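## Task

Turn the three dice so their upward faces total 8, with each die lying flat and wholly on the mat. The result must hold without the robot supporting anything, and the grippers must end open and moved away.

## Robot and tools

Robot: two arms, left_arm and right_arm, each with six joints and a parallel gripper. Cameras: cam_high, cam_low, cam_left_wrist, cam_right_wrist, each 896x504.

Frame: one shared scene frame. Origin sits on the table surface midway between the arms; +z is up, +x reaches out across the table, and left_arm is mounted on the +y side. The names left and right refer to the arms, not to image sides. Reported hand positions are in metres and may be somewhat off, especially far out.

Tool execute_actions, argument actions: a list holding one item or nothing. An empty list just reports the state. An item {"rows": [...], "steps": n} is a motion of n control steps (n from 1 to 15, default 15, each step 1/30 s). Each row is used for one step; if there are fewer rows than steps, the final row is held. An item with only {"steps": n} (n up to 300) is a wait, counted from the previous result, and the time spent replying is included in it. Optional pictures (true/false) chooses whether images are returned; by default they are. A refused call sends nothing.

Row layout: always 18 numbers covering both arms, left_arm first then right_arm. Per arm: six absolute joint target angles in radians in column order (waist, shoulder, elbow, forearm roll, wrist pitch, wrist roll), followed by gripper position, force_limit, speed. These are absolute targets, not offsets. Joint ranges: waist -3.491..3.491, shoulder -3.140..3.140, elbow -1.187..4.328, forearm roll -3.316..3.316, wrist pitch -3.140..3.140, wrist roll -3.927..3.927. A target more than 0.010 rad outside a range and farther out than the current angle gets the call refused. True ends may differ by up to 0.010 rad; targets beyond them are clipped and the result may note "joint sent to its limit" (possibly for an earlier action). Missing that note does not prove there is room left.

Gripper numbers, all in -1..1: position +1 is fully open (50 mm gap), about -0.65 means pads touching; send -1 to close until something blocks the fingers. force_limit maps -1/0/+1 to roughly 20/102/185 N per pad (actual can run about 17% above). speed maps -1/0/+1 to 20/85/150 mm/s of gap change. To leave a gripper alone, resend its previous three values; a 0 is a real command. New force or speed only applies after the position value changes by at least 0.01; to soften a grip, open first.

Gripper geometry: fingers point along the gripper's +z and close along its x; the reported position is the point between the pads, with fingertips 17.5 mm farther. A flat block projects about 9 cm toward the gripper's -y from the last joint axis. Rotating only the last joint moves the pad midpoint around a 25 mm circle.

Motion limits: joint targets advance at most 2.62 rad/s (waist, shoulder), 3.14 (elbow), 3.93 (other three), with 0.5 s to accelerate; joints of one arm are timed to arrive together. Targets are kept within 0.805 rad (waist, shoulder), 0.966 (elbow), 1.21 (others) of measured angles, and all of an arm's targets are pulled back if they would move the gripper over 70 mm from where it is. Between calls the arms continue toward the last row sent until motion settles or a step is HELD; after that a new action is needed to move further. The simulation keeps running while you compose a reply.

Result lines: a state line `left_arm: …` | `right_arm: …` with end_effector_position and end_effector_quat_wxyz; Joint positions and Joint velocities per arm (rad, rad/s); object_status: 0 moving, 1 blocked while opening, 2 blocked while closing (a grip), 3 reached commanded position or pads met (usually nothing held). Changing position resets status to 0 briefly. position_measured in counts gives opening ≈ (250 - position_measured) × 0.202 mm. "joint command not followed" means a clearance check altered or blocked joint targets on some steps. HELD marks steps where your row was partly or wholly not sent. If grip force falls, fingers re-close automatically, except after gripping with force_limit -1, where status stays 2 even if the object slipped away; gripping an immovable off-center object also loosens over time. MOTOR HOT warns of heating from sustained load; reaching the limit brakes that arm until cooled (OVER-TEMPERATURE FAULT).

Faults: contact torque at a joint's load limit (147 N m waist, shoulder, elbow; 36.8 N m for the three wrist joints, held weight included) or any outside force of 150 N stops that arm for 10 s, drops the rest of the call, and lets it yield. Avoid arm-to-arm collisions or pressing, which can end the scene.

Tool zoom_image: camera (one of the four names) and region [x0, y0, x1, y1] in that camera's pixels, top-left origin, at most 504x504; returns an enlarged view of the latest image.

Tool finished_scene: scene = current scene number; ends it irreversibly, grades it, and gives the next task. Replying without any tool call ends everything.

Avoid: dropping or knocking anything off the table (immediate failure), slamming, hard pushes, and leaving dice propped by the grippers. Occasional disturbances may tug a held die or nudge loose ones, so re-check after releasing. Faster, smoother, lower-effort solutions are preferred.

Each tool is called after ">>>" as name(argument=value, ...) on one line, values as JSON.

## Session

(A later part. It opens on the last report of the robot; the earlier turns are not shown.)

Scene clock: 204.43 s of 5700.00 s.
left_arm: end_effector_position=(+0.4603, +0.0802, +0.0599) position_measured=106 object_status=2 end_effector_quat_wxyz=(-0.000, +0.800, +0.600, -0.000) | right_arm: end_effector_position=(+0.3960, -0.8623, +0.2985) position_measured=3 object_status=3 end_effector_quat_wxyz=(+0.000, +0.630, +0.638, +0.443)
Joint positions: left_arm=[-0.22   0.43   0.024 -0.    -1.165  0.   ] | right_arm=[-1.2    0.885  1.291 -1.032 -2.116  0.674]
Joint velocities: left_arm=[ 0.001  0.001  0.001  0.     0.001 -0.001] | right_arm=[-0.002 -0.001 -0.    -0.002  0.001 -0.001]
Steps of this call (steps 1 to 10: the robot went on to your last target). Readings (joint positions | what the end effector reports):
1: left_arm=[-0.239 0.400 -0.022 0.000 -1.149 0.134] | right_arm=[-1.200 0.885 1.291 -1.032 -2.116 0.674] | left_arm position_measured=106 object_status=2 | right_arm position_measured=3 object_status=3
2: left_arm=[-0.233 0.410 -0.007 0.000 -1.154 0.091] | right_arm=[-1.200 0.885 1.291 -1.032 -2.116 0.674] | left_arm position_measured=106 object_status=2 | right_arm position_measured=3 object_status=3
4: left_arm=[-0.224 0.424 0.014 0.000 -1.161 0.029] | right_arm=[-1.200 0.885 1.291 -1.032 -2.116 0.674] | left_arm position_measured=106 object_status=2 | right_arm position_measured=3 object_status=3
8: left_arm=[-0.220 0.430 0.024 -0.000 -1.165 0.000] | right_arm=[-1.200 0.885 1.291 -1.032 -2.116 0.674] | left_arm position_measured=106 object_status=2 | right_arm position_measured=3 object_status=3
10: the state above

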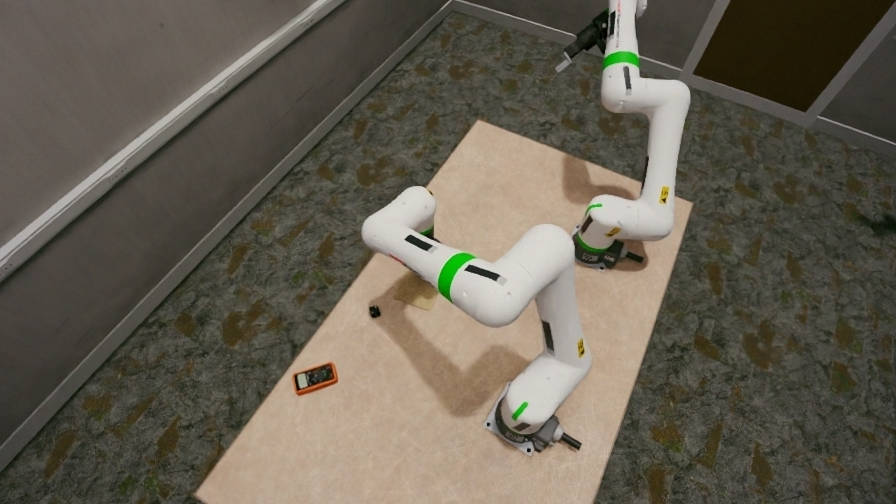

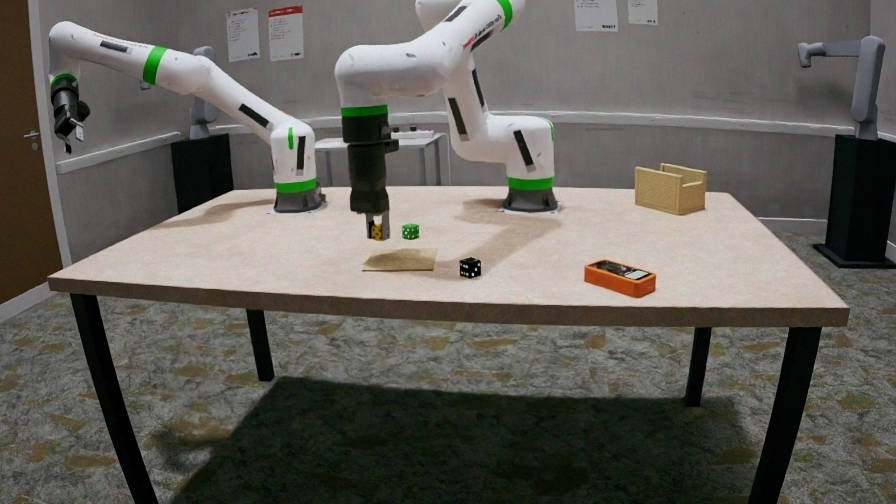

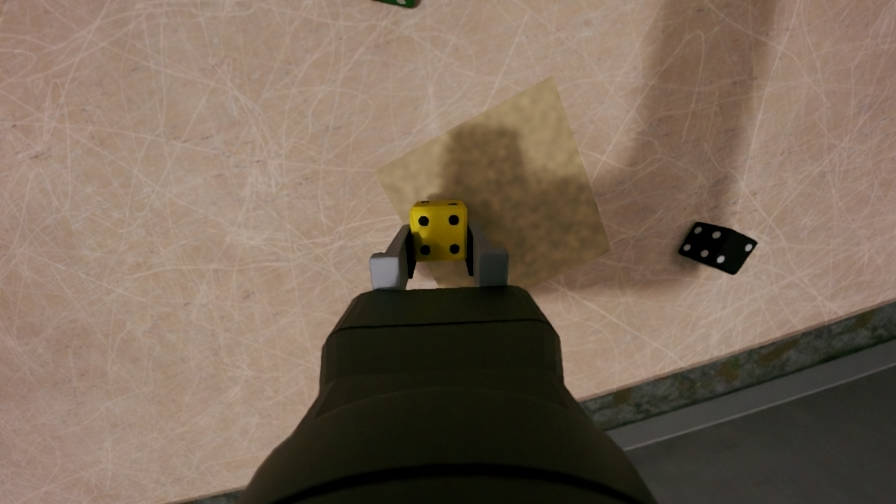

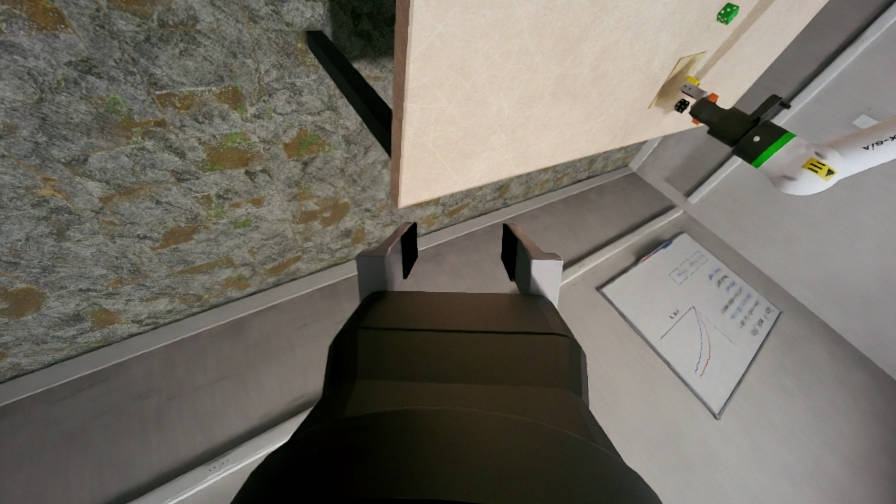

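>>> execute_actions(actions=[{"rows":[[-0.22,0.467,-0.013,0,-1.091,0,-1,-0.5,0,-1.2,0.885,1.291,-1.032,-2.116,0.674,1,0,0]],"steps":12}], pictures=false)

>>> execute_actions(actions=[{"rows":[[-0.22,0.467,-0.013,0,-1.091,0,1,-0.5,0,-1.2,0.885,1.291,-1.032,-2.116,0.674,1,0,0]],"steps":10}], pictures=false)

>>> execute_actions(actions=[{"rows":[[-0.22,0.43,0.024,0,-1.165,0,1,-0.5,0,-1.2,0.885,1.291,-1.032,-2.116,0.674,1,0,0]],"steps":10}])

Scene clock: 216.07 s of 5700.00 s.
left_arm: end_effector_position=(+0.4604, +0.0802, +0.0245) position_measured=106 object_status=2 end_effector_quat_wxyz=(-0.000, +0.800, +0.600, -0.000) | right_arm: end_effector_position=(+0.3960, -0.8623, +0.2985) position_measured=3 object_status=3 end_effector_quat_wxyz=(+0.000, +0.630, +0.638, +0.443)
Joint positions: left_arm=[-0.22   0.467 -0.013 -0.    -1.091 -0.   ] | right_arm=[-1.2    0.885  1.291 -1.032 -2.116  0.674]
Joint velocities: left_arm=[-0.    -0.001 -0.001 -0.     0.002  0.   ] | right_arm=[ 0.001 -0.001  0.001  0.002 -0.    -0.002]
Steps of this call (steps 1 to 30: the robot went on to your last target; steps 31 to 90: nothing new was sent; then 8.23 s passed at rest; steps 91 to 102: all 12 steps of this action). Readings (joint positions | what the end effector reports):
91: left_arm=[-0.220 0.430 0.024 -0.000 -1.165 -0.000] | right_arm=[-1.200 0.885 1.291 -1.032 -2.116 0.674] | left_arm position_measured=106 object_status=2 | right_arm position_measured=3 object_status=3
92: left_arm=[-0.220 0.432 0.022 -0.000 -1.160 -0.000] | right_arm=[-1.200 0.885 1.291 -1.032 -2.116 0.674] | left_arm position_measured=106 object_status=2 | right_arm position_measured=3 object_status=3
94: left_arm=[-0.220 0.450 0.005 -0.000 -1.125 -0.000] | right_arm=[-1.200 0.885 1.291 -1.032 -2.116 0.674] | left_arm position_measured=106 object_status=2 | right_arm position_measured=3 object_status=3
98: left_arm=[-0.220 0.467 -0.013 -0.000 -1.091 -0.000] | right_arm=[-1.200 0.885 1.291 -1.032 -2.116 0.674] | left_arm position_measured=106 object_status=2 | right_arm position_measured=3 object_status=3
102: the state above

Scene clock: 216.40 s of 5700.00 s.
left_arm: end_effector_position=(+0.4604, +0.0802, +0.0245) position_measured=3 object_status=0 end_effector_quat_wxyz=(-0.000, +0.800, +0.600, -0.000) | right_arm: end_effector_position=(+0.3960, -0.8623, +0.2985) position_measured=3 object_status=3 end_effector_quat_wxyz=(+0.000, +0.630, +0.638, +0.443)
Joint positions: left_arm=[-0.22   0.467 -0.013 -0.    -1.091 -0.   ] | right_arm=[-1.2    0.885  1.291 -1.032 -2.116  0.674]
Joint velocities: left_arm=[ 0.    -0.     0.     0.001 -0.001  0.   ] | right_arm=[ 0.     0.002  0.     0.    -0.001  0.   ]
Steps of this call (steps 1 to 10: all 10 steps of this action). Readings (joint positions | what the end effector reports):
1: left_arm=[-0.220 0.467 -0.013 -0.000 -1.091 -0.000] | right_arm=[-1.200 0.885 1.291 -1.032 -2.116 0.674] | left_arm position_measured=99 object_status=0 | right_arm position_measured=3 object_status=3
2: left_arm=[-0.220 0.467 -0.013 -0.000 -1.091 -0.000] | right_arm=[-1.200 0.885 1.291 -1.032 -2.116 0.674] | left_arm position_measured=85 object_status=0 | right_arm position_measured=3 object_status=3
4: left_arm=[-0.220 0.467 -0.013 -0.000 -1.091 -0.000] | right_arm=[-1.200 0.885 1.291 -1.032 -2.116 0.674] | left_arm position_measured=57 object_status=0 | right_arm position_measured=3 object_status=3
8: left_arm=[-0.220 0.467 -0.013 -0.000 -1.091 -0.000] | right_arm=[-1.200 0.885 1.291 -1.032 -2.116 0.674] | left_arm position_measured=6 object_status=0 | right_arm position_measured=3 object_status=3
10: the state above

Scene clock: 216.73 s of 5700.00 s.
left_arm: end_effector_position=(+0.4603, +0.0802, +0.0599) position_measured=3 object_status=3 end_effector_quat_wxyz=(-0.000, +0.800, +0.600, -0.000) | right_arm: end_effector_position=(+0.3960, -0.8623, +0.2985) position_measured=3 object_status=3 end_effector_quat_wxyz=(+0.000, +0.630, +0.638, +0.443)
Joint positions: left_arm=[-0.22   0.43   0.024 -0.    -1.165 -0.   ] | right_arm=[-1.2    0.885  1.291 -1.032 -2.116  0.674]
Joint velocities: left_arm=[ 0.     0.002 -0.    -0.    -0.003 -0.001] | right_arm=[-0.002  0.    -0.     0.    -0.    -0.001]
Steps of this call (steps 1 to 10: all 10 steps of this action). Readings (joint positions | what the end effector reports):
1: left_arm=[-0.220 0.467 -0.013 -0.000 -1.091 -0.000] | right_arm=[-1.200 0.885 1.291 -1.032 -2.116 0.674] | left_arm position_measured=3 object_status=0 | right_arm position_measured=3 object_status=3
2: left_arm=[-0.220 0.465 -0.011 -0.000 -1.096 -0.000] | right_arm=[-1.200 0.885 1.291 -1.032 -2.116 0.674] | left_arm position_measured=3 object_status=0 | right_arm position_measured=3 object_status=3
4: left_arm=[-0.220 0.447 0.006 -0.000 -1.131 -0.000] | right_arm=[-1.200 0.885 1.291 -1.032 -2.116 0.674] | left_arm position_measured=3 object_status=0 | right_arm position_measured=3 object_status=3
8: left_arm=[-0.220 0.430 0.024 -0.000 -1.165 -0.000] | right_arm=[-1.200 0.885 1.291 -1.032 -2.116 0.674] | left_arm position_measured=3 object_status=3 | right_arm position_measured=3 object_status=3
10: the state above

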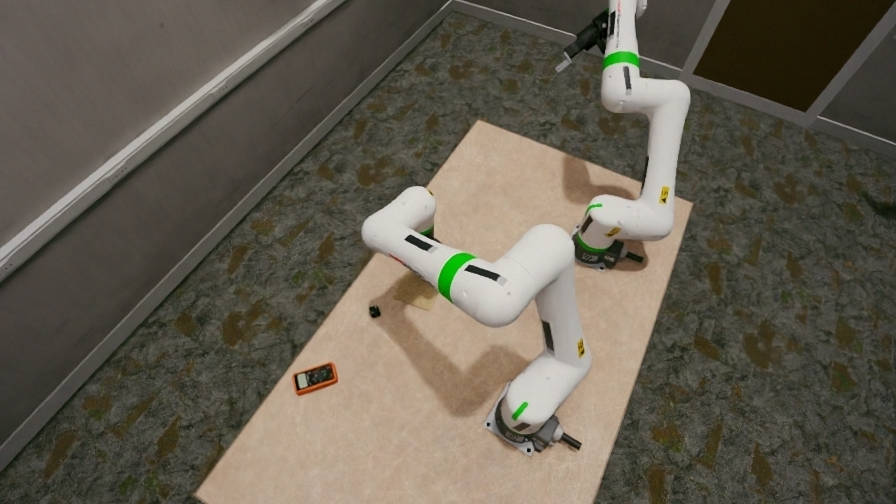

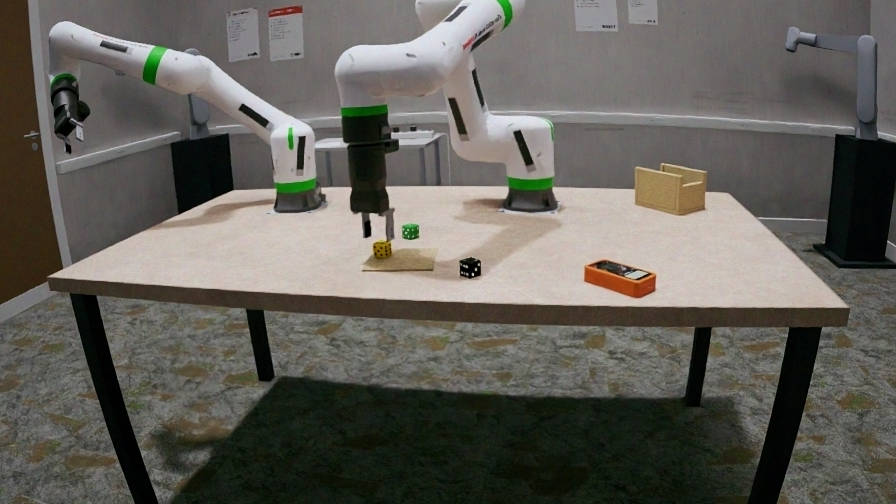

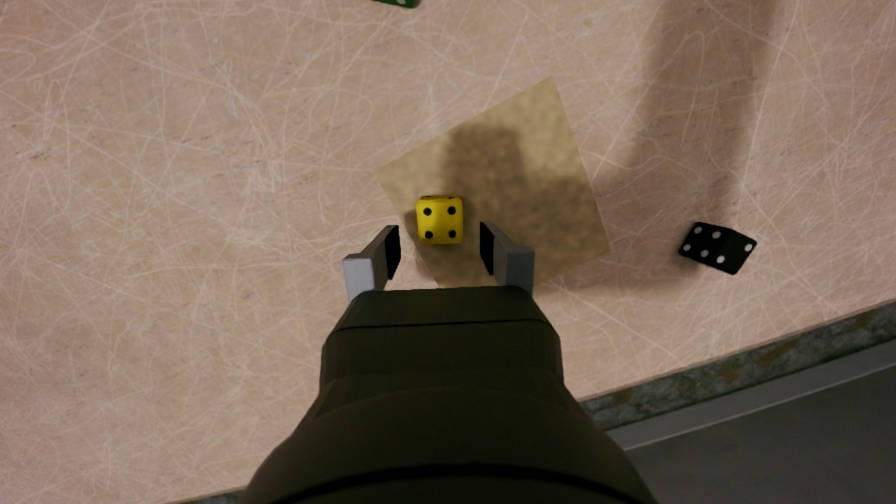

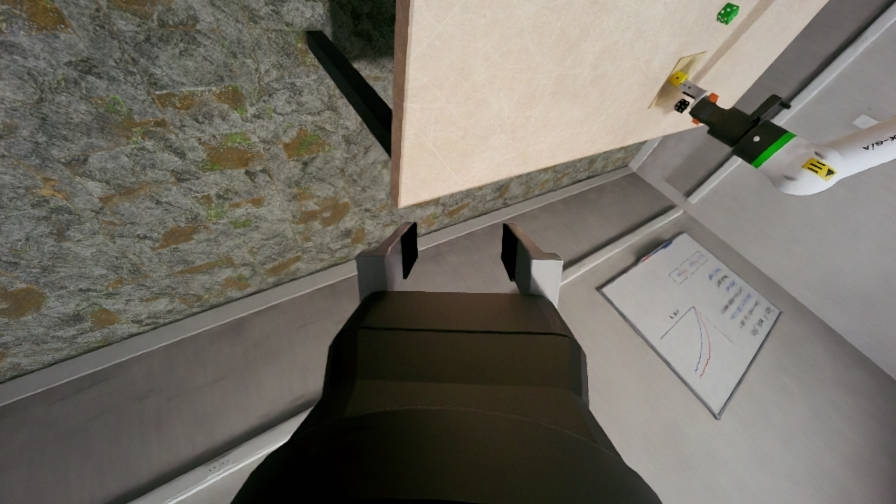

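>>> execute_actions(actions=[{"rows":[[-0.22,0.75,0.47,0,-1.7,0,1,-0.5,0,-1.2,0.885,1.291,-1.032,-2.116,0.674,1,0,0]],"steps":15}], pictures=false)

>>> execute_actions(actions=[{"rows":[[-0.22,1.10,0.922,0,-2.155,0,1,-0.5,0,-1.2,0.885,1.291,-1.032,-2.116,0.674,1,0,0]],"steps":15}], pictures=false)

>>> execute_actions(actions=[{"rows":[[-0.22,1.123,0.922,0,-2.155,0,1,-0.5,0,-1.2,0.885,1.291,-1.032,-2.116,0.674,1,0,0]],"steps":15}])

Scene clock: 238.57 s of 5700.00 s.
left_arm: end_effector_position=(+0.4591, +0.0805, +0.0743) position_measured=3 object_status=3 end_effector_quat_wxyz=(-0.157, +0.784, +0.588, -0.118) | right_arm: end_effector_position=(+0.3960, -0.8623, +0.2985) position_measured=3 object_status=3 end_effector_quat_wxyz=(+0.000, +0.630, +0.638, +0.443)
Joint positions: left_arm=[-0.22   0.74   0.456  0.    -1.683 -0.   ] | right_arm=[-1.2    0.885  1.291 -1.032 -2.116  0.674]
Joint velocities: left_arm=[ 0.     0.291  0.403 -0.002 -0.486  0.   ] | right_arm=[-0.    -0.001  0.001 -0.    -0.     0.   ]
Steps of this call (steps 1 to 15: the robot went on to your last target; steps 16 to 90: nothing new was sent; then 18.33 s passed at rest; steps 91 to 105: all 15 steps of this action). Readings (joint positions | what the end effector reports):
91: left_arm=[-0.220 0.430 0.024 0.000 -1.165 -0.000] | right_arm=[-1.200 0.885 1.291 -1.032 -2.116 0.674] | left_arm position_measured=3 object_status=3 | right_arm position_measured=3 object_status=3
92: left_arm=[-0.220 0.433 0.028 0.000 -1.170 -0.000] | right_arm=[-1.200 0.885 1.291 -1.032 -2.116 0.674] | left_arm position_measured=3 object_status=3 | right_arm position_measured=3 object_status=3
94: left_arm=[-0.220 0.453 0.057 0.000 -1.205 -0.000] | right_arm=[-1.200 0.885 1.291 -1.032 -2.116 0.674] | left_arm position_measured=3 object_status=3 | right_arm position_measured=3 object_status=3
98: left_arm=[-0.220 0.554 0.197 0.000 -1.373 0.000] | right_arm=[-1.200 0.885 1.291 -1.032 -2.116 0.674] | left_arm position_measured=3 object_status=3 | right_arm position_measured=3 object_status=3
105: the state above

Scene clock: 239.07 s of 5700.00 s.
left_arm: end_effector_position=(+0.4634, +0.0793, +0.0748) position_measured=3 object_status=3 end_effector_quat_wxyz=(-0.296, +0.743, +0.557, -0.222) | right_arm: end_effector_position=(+0.3960, -0.8623, +0.2985) position_measured=3 object_status=3 end_effector_quat_wxyz=(+0.000, +0.630, +0.638, +0.443)
Joint positions: left_arm=[-0.22   1.095  0.916  0.    -2.149  0.   ] | right_arm=[-1.2    0.885  1.291 -1.032 -2.116  0.674]
Joint velocities: left_arm=[-0.     0.196  0.249 -0.    -0.243 -0.001] | right_arm=[-0.001  0.001 -0.    -0.002 -0.     0.   ]
Steps of this call (steps 1 to 15: all 15 steps of this action). Readings (joint positions | what the end effector reports):
1: left_arm=[-0.220 0.747 0.466 0.000 -1.695 -0.000] | right_arm=[-1.200 0.885 1.291 -1.032 -2.116 0.674] | left_arm position_measured=3 object_status=3 | right_arm position_measured=3 object_status=3
2: left_arm=[-0.220 0.756 0.478 0.000 -1.709 -0.000] | right_arm=[-1.200 0.885 1.291 -1.032 -2.116 0.674] | left_arm position_measured=3 object_status=3 | right_arm position_measured=3 object_status=3
4: left_arm=[-0.220 0.788 0.520 0.000 -1.754 -0.000] | right_arm=[-1.200 0.885 1.291 -1.032 -2.116 0.674] | left_arm position_measured=3 object_status=3 | right_arm position_measured=3 object_status=3
8: left_arm=[-0.220 0.916 0.688 0.000 -1.927 -0.000] | right_arm=[-1.200 0.885 1.291 -1.032 -2.116 0.674] | left_arm position_measured=3 object_status=3 | right_arm position_measured=3 object_status=3
15: the state above

Scene clock: 239.57 s of 5700.00 s.
left_arm: end_effector_position=(+0.4608, +0.0800, +0.0624) position_measured=3 object_status=3 end_effector_quat_wxyz=(-0.306, +0.739, +0.554, -0.229) | right_arm: end_effector_position=(+0.3960, -0.8623, +0.2985) position_measured=3 object_status=3 end_effector_quat_wxyz=(+0.000, +0.630, +0.638, +0.443)
Joint positions: left_arm=[-0.22   1.123  0.922  0.    -2.155  0.   ] | right_arm=[-1.2    0.885  1.291 -1.032 -2.116  0.674]
Joint velocities: left_arm=[ 0.     0.     0.001 -0.001 -0.    -0.   ] | right_arm=[-0.001 -0.001 -0.001 -0.001 -0.001  0.001]
Steps of this call (steps 1 to 15: all 15 steps of this action). Readings (joint positions | what the end effector reports):
1: left_arm=[-0.220 1.100 0.921 0.000 -2.154 -0.000] | right_arm=[-1.200 0.885 1.291 -1.032 -2.116 0.674] | left_arm position_measured=3 object_status=3 | right_arm position_measured=3 object_status=3
2: left_arm=[-0.220 1.104 0.922 0.000 -2.155 -0.000] | right_arm=[-1.200 0.885 1.291 -1.032 -2.116 0.674] | left_arm position_measured=3 object_status=3 | right_arm position_measured=3 object_status=3
4: left_arm=[-0.220 1.120 0.922 0.000 -2.155 -0.000] | right_arm=[-1.200 0.885 1.291 -1.032 -2.116 0.674] | left_arm position_measured=3 object_status=3 | right_arm position_measured=3 object_status=3
8: left_arm=[-0.220 1.123 0.922 0.000 -2.155 0.000] | right_arm=[-1.200 0.885 1.291 -1.032 -2.116 0.674] | left_arm position_measured=3 object_status=3 | right_arm position_measured=3 object_status=3
15: the state above

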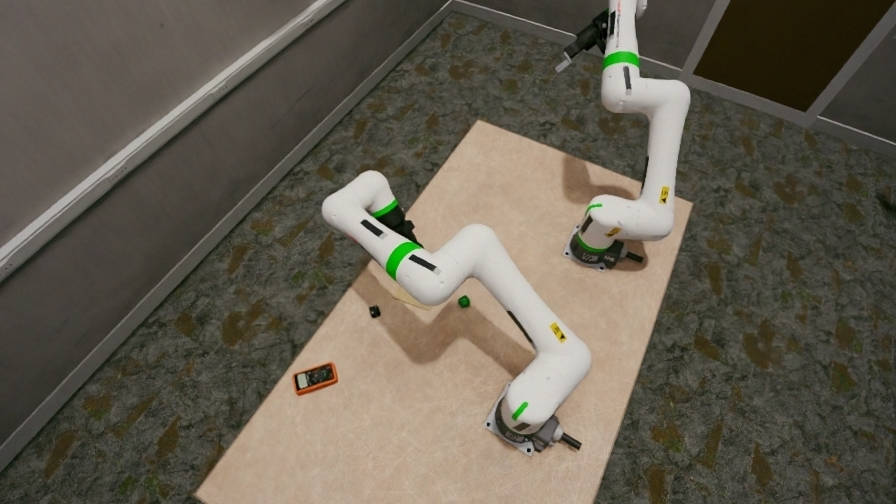

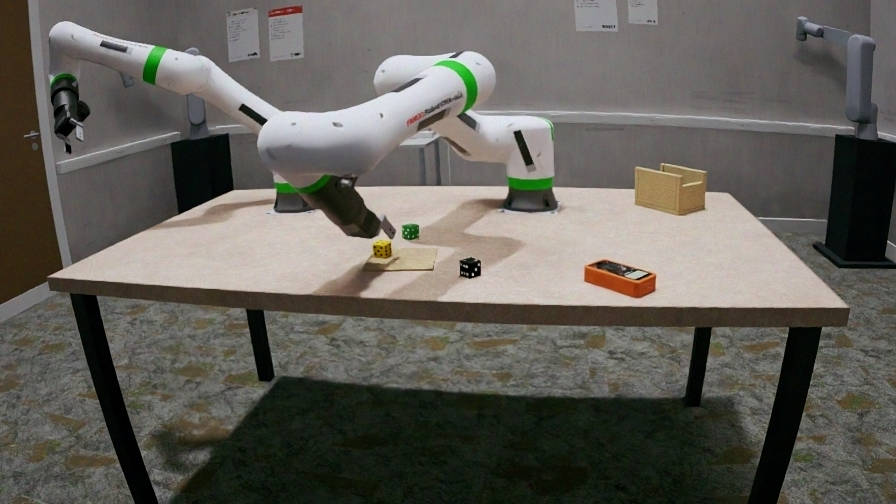

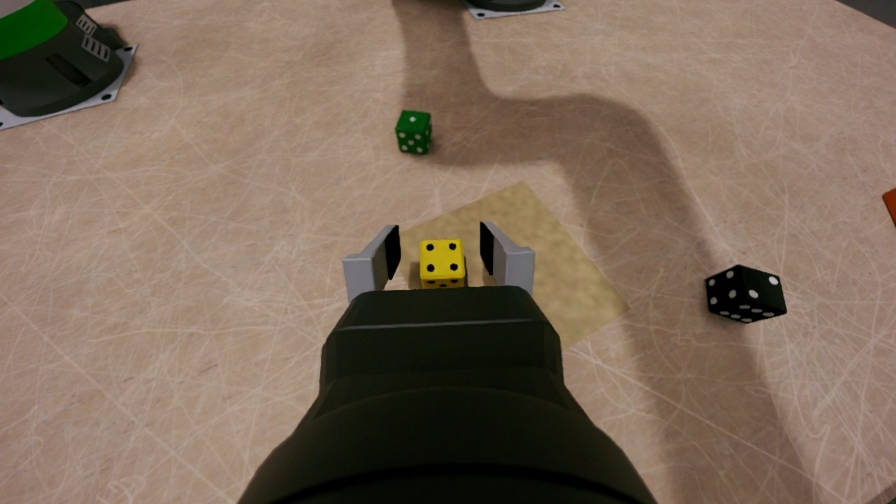

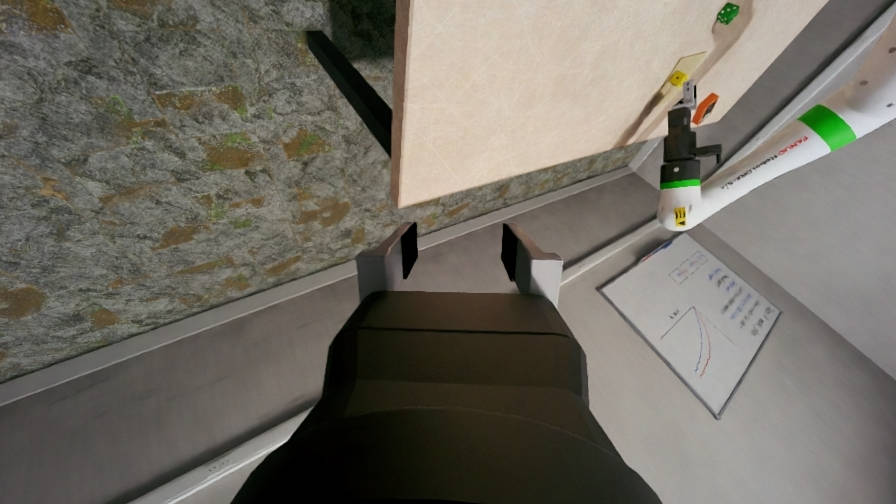

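>>> execute_actions(actions=[{"rows":[[-0.22,1.164,0.908,0,-2.1,0,1,-0.5,0,-1.2,0.885,1.291,-1.032,-2.116,0.674,1,0,0]],"steps":15}])

Scene clock: 245.30 s of 5700.00 s.
left_arm: end_effector_position=(+0.4623, +0.0796, +0.0240) position_measured=3 object_status=3 end_effector_quat_wxyz=(-0.306, +0.739, +0.554, -0.230) | right_arm: end_effector_position=(+0.3960, -0.8623, +0.2985) position_measured=3 object_status=3 end_effector_quat_wxyz=(+0.000, +0.630, +0.638, +0.443)
Joint positions: left_arm=[-0.22   1.164  0.908 -0.    -2.1   -0.   ] | right_arm=[-1.2    0.885  1.291 -1.032 -2.116  0.674]
Joint velocities: left_arm=[-0.    -0.     0.002  0.    -0.001 -0.   ] | right_arm=[-0.    -0.001 -0.001  0.    -0.001  0.001]
Steps of this call (steps 1 to 15: the robot went on to your last target; steps 16 to 90: nothing new was sent; then 2.23 s passed at rest; steps 91 to 105: all 15 steps of this action). Readings (joint positions | what the end effector reports):
91: left_arm=[-0.220 1.123 0.922 -0.000 -2.155 -0.000] | right_arm=[-1.200 0.885 1.291 -1.032 -2.116 0.674] | left_arm position_measured=3 object_status=3 | right_arm position_measured=3 object_status=3
92: left_arm=[-0.220 1.126 0.921 -0.000 -2.151 -0.000] | right_arm=[-1.200 0.885 1.291 -1.032 -2.116 0.674] | left_arm position_measured=3 object_status=3 | right_arm position_measured=3 object_status=3
94: left_arm=[-0.220 1.148 0.914 -0.000 -2.121 -0.000] | right_arm=[-1.200 0.885 1.291 -1.032 -2.116 0.674] | left_arm position_measured=3 object_status=3 | right_arm position_measured=3 object_status=3
98: left_arm=[-0.220 1.164 0.908 -0.000 -2.100 -0.000] | right_arm=[-1.200 0.885 1.291 -1.032 -2.116 0.674] | left_arm position_measured=3 object_status=3 | right_arm position_measured=3 object_status=3
105: the state above

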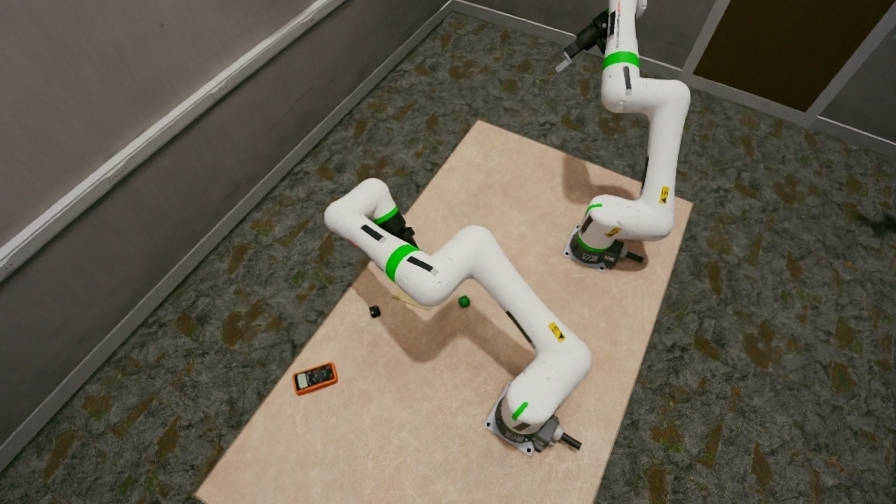

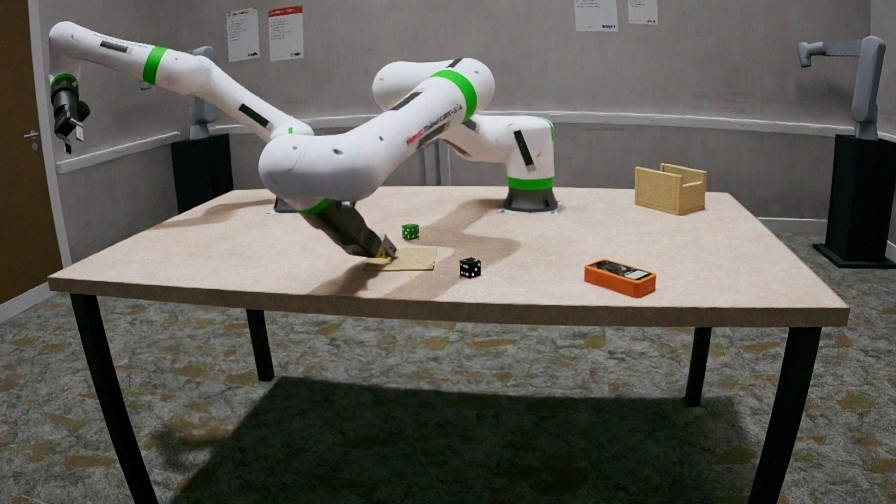

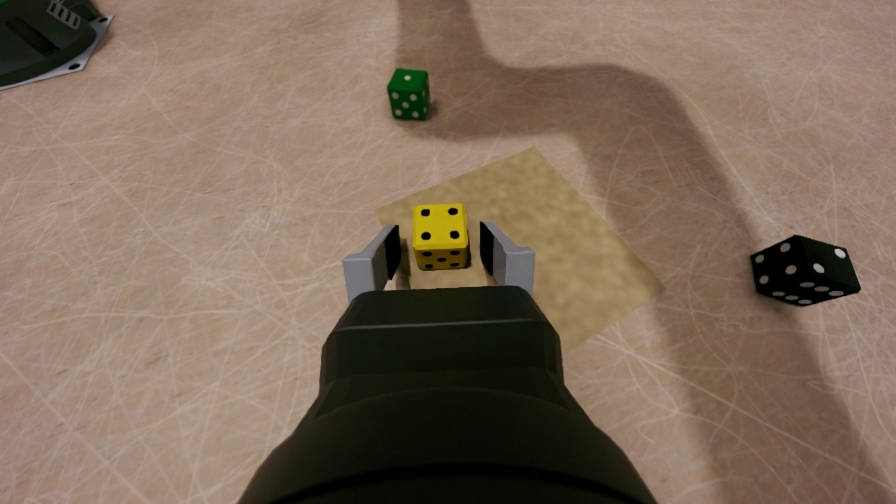

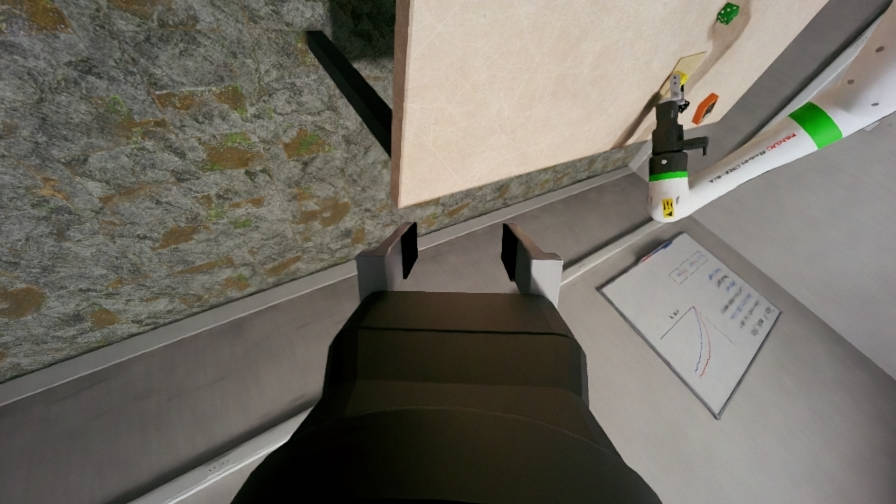

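>>> execute_actions(actions=[{"rows":[[-0.22,1.164,0.908,0,-2.1,0,-1,-0.5,0,-1.2,0.885,1.291,-1.032,-2.116,0.674,1,0,0]],"steps":10}], pictures=false)

>>> execute_actions(actions=[{"rows":[[-0.22,1.10,0.922,0,-2.155,0,-1,-0.5,0,-1.2,0.885,1.291,-1.032,-2.116,0.674,1,0,0]],"steps":8}], pictures=false)

>>> execute_actions(actions=[{"rows":[[-0.22,0.73,0.5,0,-1.7,0,-1,-0.5,0,-1.2,0.885,1.291,-1.032,-2.116,0.674,1,0,0]],"steps":13}], pictures=false)

>>> execute_actions(actions=[{"rows":[[-0.22,0.40,0.1,0,-1.27,0,-1,-0.5,0,-1.2,0.885,1.291,-1.032,-2.116,0.674,1,0,0]],"steps":13}], pictures=false)

>>> execute_actions(actions=[{"rows":[[-0.22,0.028,-0.641,0,-0.204,0,-1,-0.5,0,-1.2,0.885,1.291,-1.032,-2.116,0.674,1,0,0]],"steps":15}], pictures=false)

>>> execute_actions(actions=[{"steps":15}])

Scene clock: 270.77 s of 5700.00 s.
left_arm: end_effector_position=(+0.4623, +0.0796, +0.0240) position_measured=106 object_status=0 end_effector_quat_wxyz=(-0.306, +0.739, +0.554, -0.230) | right_arm: end_effector_position=(+0.3960, -0.8623, +0.2985) position_measured=3 object_status=3 end_effector_quat_wxyz=(+0.000, +0.630, +0.638, +0.443)
Joint positions: left_arm=[-0.22   1.164  0.908  0.    -2.1   -0.   ] | right_arm=[-1.2    0.885  1.291 -1.032 -2.116  0.674]
Joint velocities: left_arm=[-0.    -0.     0.001  0.     0.001 -0.001] | right_arm=[-0.    -0.001  0.001 -0.    -0.001  0.002]
Steps of this call (steps 1 to 15: the robot went on to your last target; steps 16 to 90: nothing new was sent; then 22.13 s passed at rest; steps 91 to 100: all 10 steps of this action). Readings (joint positions | what the end effector reports):
91: left_arm=[-0.220 1.164 0.908 -0.000 -2.100 0.000] | right_arm=[-1.200 0.885 1.291 -1.032 -2.116 0.674] | left_arm position_measured=10 object_status=0 | right_arm position_measured=3 object_status=3
92: left_arm=[-0.220 1.164 0.908 0.000 -2.100 0.000] | right_arm=[-1.200 0.885 1.291 -1.032 -2.116 0.674] | left_arm position_measured=24 object_status=0 | right_arm position_measured=3 object_status=3
94: left_arm=[-0.220 1.164 0.908 0.000 -2.100 -0.000] | right_arm=[-1.200 0.885 1.291 -1.032 -2.116 0.674] | left_arm position_measured=52 object_status=0 | right_arm position_measured=3 object_status=3
98: left_arm=[-0.220 1.164 0.908 0.000 -2.100 -0.000] | right_arm=[-1.200 0.885 1.291 -1.032 -2.116 0.674] | left_arm position_measured=106 object_status=0 | right_arm position_measured=3 object_status=3
100: the state above

Scene clock: 271.03 s of 5700.00 s.
left_arm: end_effector_position=(+0.4635, +0.0791, +0.0751) position_measured=106 object_status=2 end_effector_quat_wxyz=(-0.297, +0.743, +0.557, -0.223) | right_arm: end_effector_position=(+0.3960, -0.8623, +0.2985) position_measured=3 object_status=3 end_effector_quat_wxyz=(+0.000, +0.630, +0.638, +0.443)
Joint positions: left_arm=[-0.22   1.1    0.922  0.    -2.155  0.   ] | right_arm=[-1.2    0.885  1.291 -1.032 -2.116  0.674]
Joint velocities: left_arm=[-0.    -0.    -0.    -0.002 -0.008  0.   ] | right_arm=[-0.001  0.002 -0.002 -0.     0.002  0.002]
Steps of this call (steps 1 to 8: all 8 steps of this action). Readings (joint positions | what the end effector reports):
1: left_arm=[-0.220 1.164 0.908 0.000 -2.100 0.000] | right_arm=[-1.200 0.885 1.291 -1.032 -2.116 0.674] | left_arm position_measured=106 object_status=0 | right_arm position_measured=3 object_status=3
2: left_arm=[-0.220 1.161 0.908 0.000 -2.102 -0.000] | right_arm=[-1.200 0.885 1.291 -1.032 -2.116 0.674] | left_arm position_measured=106 object_status=0 | right_arm position_measured=3 object_status=3
4: left_arm=[-0.220 1.137 0.914 0.000 -2.123 0.000] | right_arm=[-1.200 0.885 1.291 -1.032 -2.116 0.674] | left_arm position_measured=106 object_status=2 | right_arm position_measured=3 object_status=3
8: the state above

Scene clock: 271.47 s of 5700.00 s.
left_arm: end_effector_position=(+0.4720, +0.0768, +0.0916) position_measured=106 object_status=2 end_effector_quat_wxyz=(-0.162, +0.783, +0.587, -0.122) | right_arm: end_effector_position=(+0.3960, -0.8623, +0.2985) position_measured=3 object_status=3 end_effector_quat_wxyz=(+0.000, +0.630, +0.638, +0.443)
Joint positions: left_arm=[-0.22   0.775  0.552  0.    -1.756  0.   ] | right_arm=[-1.2    0.885  1.291 -1.032 -2.116  0.674]
Joint velocities: left_arm=[-0.    -0.672 -0.77   0.001  0.823  0.   ] | right_arm=[-0.    -0.    -0.001  0.001 -0.    -0.001]
Steps of this call (steps 1 to 13: all 13 steps of this action). Readings (joint positions | what the end effector reports):
1: left_arm=[-0.220 1.100 0.922 0.000 -2.155 -0.000] | right_arm=[-1.200 0.885 1.291 -1.032 -2.116 0.674] | left_arm position_measured=106 object_status=2 | right_arm position_measured=3 object_status=3
2: left_arm=[-0.220 1.097 0.918 0.000 -2.151 0.000] | right_arm=[-1.200 0.885 1.291 -1.032 -2.116 0.674] | left_arm position_measured=106 object_status=2 | right_arm position_measured=3 object_status=3
4: left_arm=[-0.220 1.073 0.891 0.000 -2.121 -0.000] | right_arm=[-1.200 0.885 1.291 -1.032 -2.116 0.674] | left_arm position_measured=106 object_status=2 | right_arm position_measured=3 object_status=3
8: left_arm=[-0.220 0.956 0.757 0.000 -1.976 -0.000] | right_arm=[-1.200 0.885 1.291 -1.032 -2.116 0.674] | left_arm position_measured=106 object_status=2 | right_arm position_measured=3 object_status=3
13: the state above

Scene clock: 271.90 s of 5700.00 s.
left_arm: end_effector_position=(+0.4652, +0.0788, +0.1073) position_measured=106 object_status=2 end_effector_quat_wxyz=(-0.002, +0.800, +0.600, -0.002) | right_arm: end_effector_position=(+0.3960, -0.8623, +0.2985) position_measured=3 object_status=3 end_effector_quat_wxyz=(+0.000, +0.630, +0.638, +0.443)
Joint positions: left_arm=[-0.22   0.406  0.107 -0.    -1.278 -0.   ] | right_arm=[-1.2    0.885  1.291 -1.032 -2.116  0.674]
Joint velocities: left_arm=[-0.    -0.227 -0.28   0.     0.301  0.   ] | right_arm=[-0.001  0.    -0.001  0.001 -0.    -0.002]
Steps of this call (steps 1 to 13: all 13 steps of this action). Readings (joint positions | what the end effector reports):
1: left_arm=[-0.220 0.755 0.529 0.000 -1.731 -0.000] | right_arm=[-1.200 0.885 1.291 -1.032 -2.116 0.674] | left_arm position_measured=106 object_status=2 | right_arm position_measured=3 object_status=3
2: left_arm=[-0.220 0.734 0.504 -0.000 -1.705 -0.000] | right_arm=[-1.200 0.885 1.291 -1.032 -2.116 0.674] | left_arm position_measured=106 object_status=2 | right_arm position_measured=3 object_status=3
4: left_arm=[-0.220 0.677 0.437 -0.000 -1.632 0.000] | right_arm=[-1.200 0.885 1.291 -1.032 -2.116 0.674] | left_arm position_measured=106 object_status=2 | right_arm position_measured=3 object_status=3
8: left_arm=[-0.220 0.514 0.241 -0.000 -1.422 -0.000] | right_arm=[-1.200 0.885 1.291 -1.032 -2.116 0.674] | left_arm position_measured=106 object_status=2 | right_arm position_measured=3 object_status=3
13: the state above

Scene clock: 272.40 s of 5700.00 s.
left_arm: end_effector_position=(+0.4701, +0.0773, +0.0620) position_measured=106 object_status=2 end_effector_quat_wxyz=(+0.208, +0.773, +0.579, +0.156) | right_arm: end_effector_position=(+0.3960, -0.8623, +0.2985) position_measured=3 object_status=3 end_effector_quat_wxyz=(+0.000, +0.630, +0.638, +0.443)
Joint positions: left_arm=[-0.22   0.115 -0.461 -0.    -0.468  0.   ] | right_arm=[-1.2    0.885  1.291 -1.032 -2.116  0.674]
Joint velocities: left_arm=[-0.    -0.662 -1.368 -0.001  1.992  0.001] | right_arm=[-0.001 -0.001 -0.    -0.002 -0.     0.001]
Steps of this call (steps 1 to 15: all 15 steps of this action). Readings (joint positions | what the end effector reports):
1: left_arm=[-0.220 0.401 0.101 -0.000 -1.271 -0.000] | right_arm=[-1.200 0.885 1.291 -1.032 -2.116 0.674] | left_arm position_measured=106 object_status=2 | right_arm position_measured=3 object_status=3
2: left_arm=[-0.220 0.397 0.094 -0.000 -1.262 -0.000] | right_arm=[-1.200 0.885 1.291 -1.032 -2.116 0.674] | left_arm position_measured=106 object_status=2 | right_arm position_measured=3 object_status=3
4: left_arm=[-0.220 0.380 0.064 -0.000 -1.221 -0.000] | right_arm=[-1.200 0.885 1.291 -1.032 -2.116 0.674] | left_arm position_measured=106 object_status=2 | right_arm position_measured=3 object_status=3
8: left_arm=[-0.220 0.310 -0.068 -0.000 -1.034 0.000] | right_arm=[-1.200 0.885 1.291 -1.032 -2.116 0.674] | left_arm position_measured=106 object_status=2 | right_arm position_measured=3 object_status=3
15: the state above

Scene clock: 272.90 s of 5700.00 s.
left_arm: end_effector_position=(+0.4599, +0.0803, +0.0608) position_measured=106 object_status=2 end_effector_quat_wxyz=(+0.274, +0.752, +0.564, +0.205) | right_arm: end_effector_position=(+0.3960, -0.8623, +0.2985) position_measured=3 object_status=3 end_effector_quat_wxyz=(+0.000, +0.630, +0.638, +0.443)
Joint positions: left_arm=[-0.22   0.028 -0.641 -0.    -0.204 -0.   ] | right_arm=[-1.2    0.885  1.291 -1.032 -2.116  0.674]
Joint velocities: left_arm=[-0.    -0.    -0.002 -0.001  0.001  0.   ] | right_arm=[-0.001  0.001  0.001  0.    -0.001  0.002]
Steps of this call (steps 1 to 15: the robot went on to your last target). Readings (joint positions | what the end effector reports):
1: left_arm=[-0.220 0.094 -0.504 -0.000 -0.405 -0.000] | right_arm=[-1.200 0.885 1.291 -1.032 -2.116 0.674] | left_arm position_measured=106 object_status=2 | right_arm position_measured=3 object_status=3
2: left_arm=[-0.220 0.076 -0.541 -0.000 -0.350 -0.000] | right_arm=[-1.200 0.885 1.291 -1.032 -2.116 0.674] | left_arm position_measured=106 object_status=2 | right_arm position_measured=3 object_status=3
4: left_arm=[-0.220 0.049 -0.598 -0.000 -0.267 -0.000] | right_arm=[-1.200 0.885 1.291 -1.032 -2.116 0.674] | left_arm position_measured=106 object_status=2 | right_arm position_measured=3 object_status=3
8: left_arm=[-0.220 0.028 -0.641 -0.000 -0.205 -0.000] | right_arm=[-1.200 0.885 1.291 -1.032 -2.116 0.674] | left_arm position_measured=106 object_status=2 | right_arm position_measured=3 object_status=3
15: the state above

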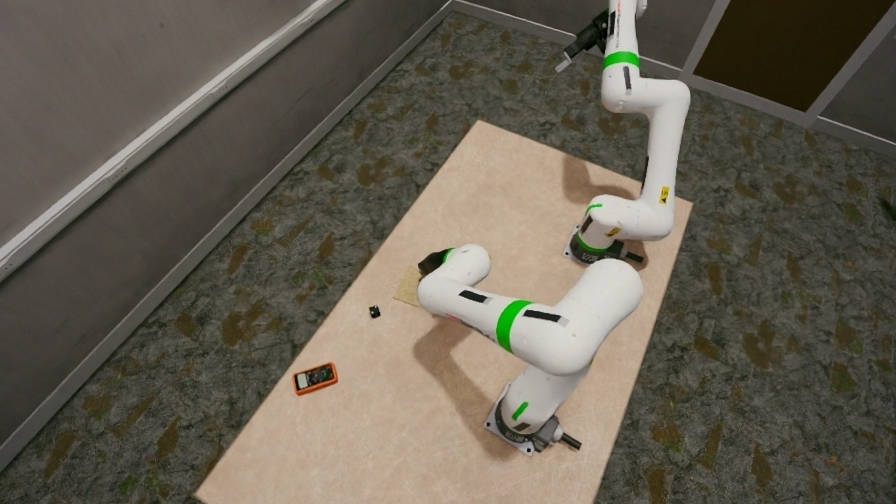

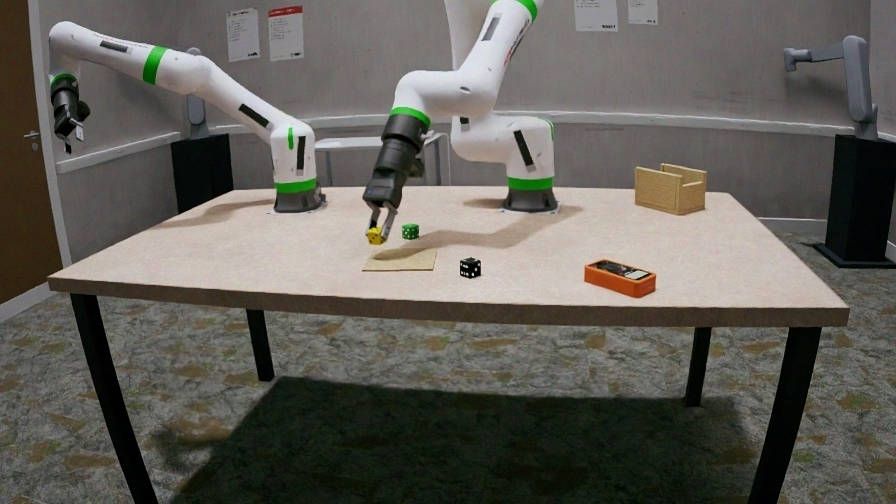

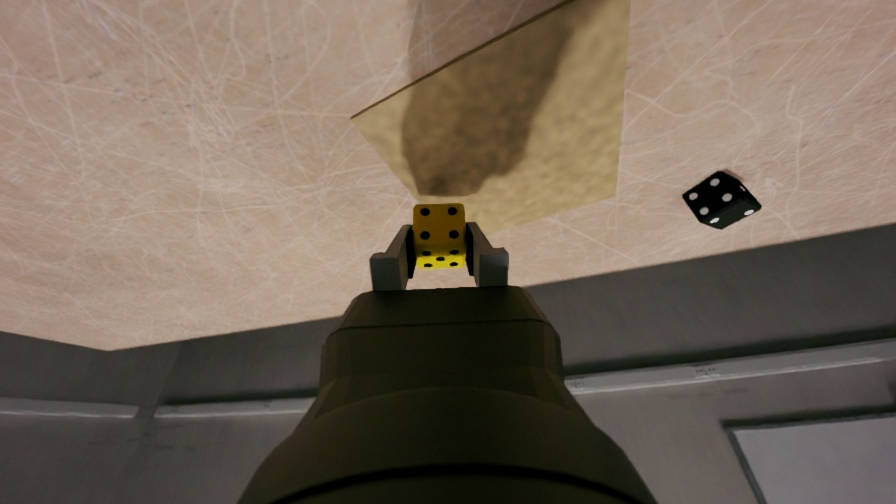

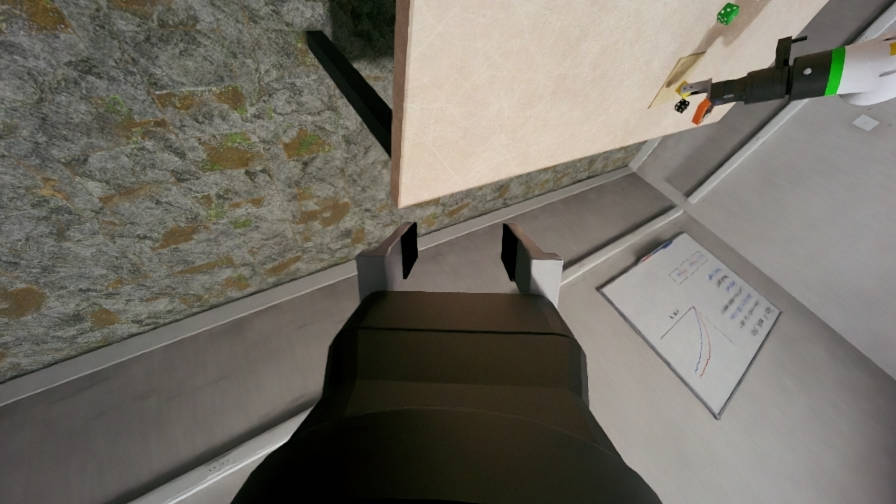

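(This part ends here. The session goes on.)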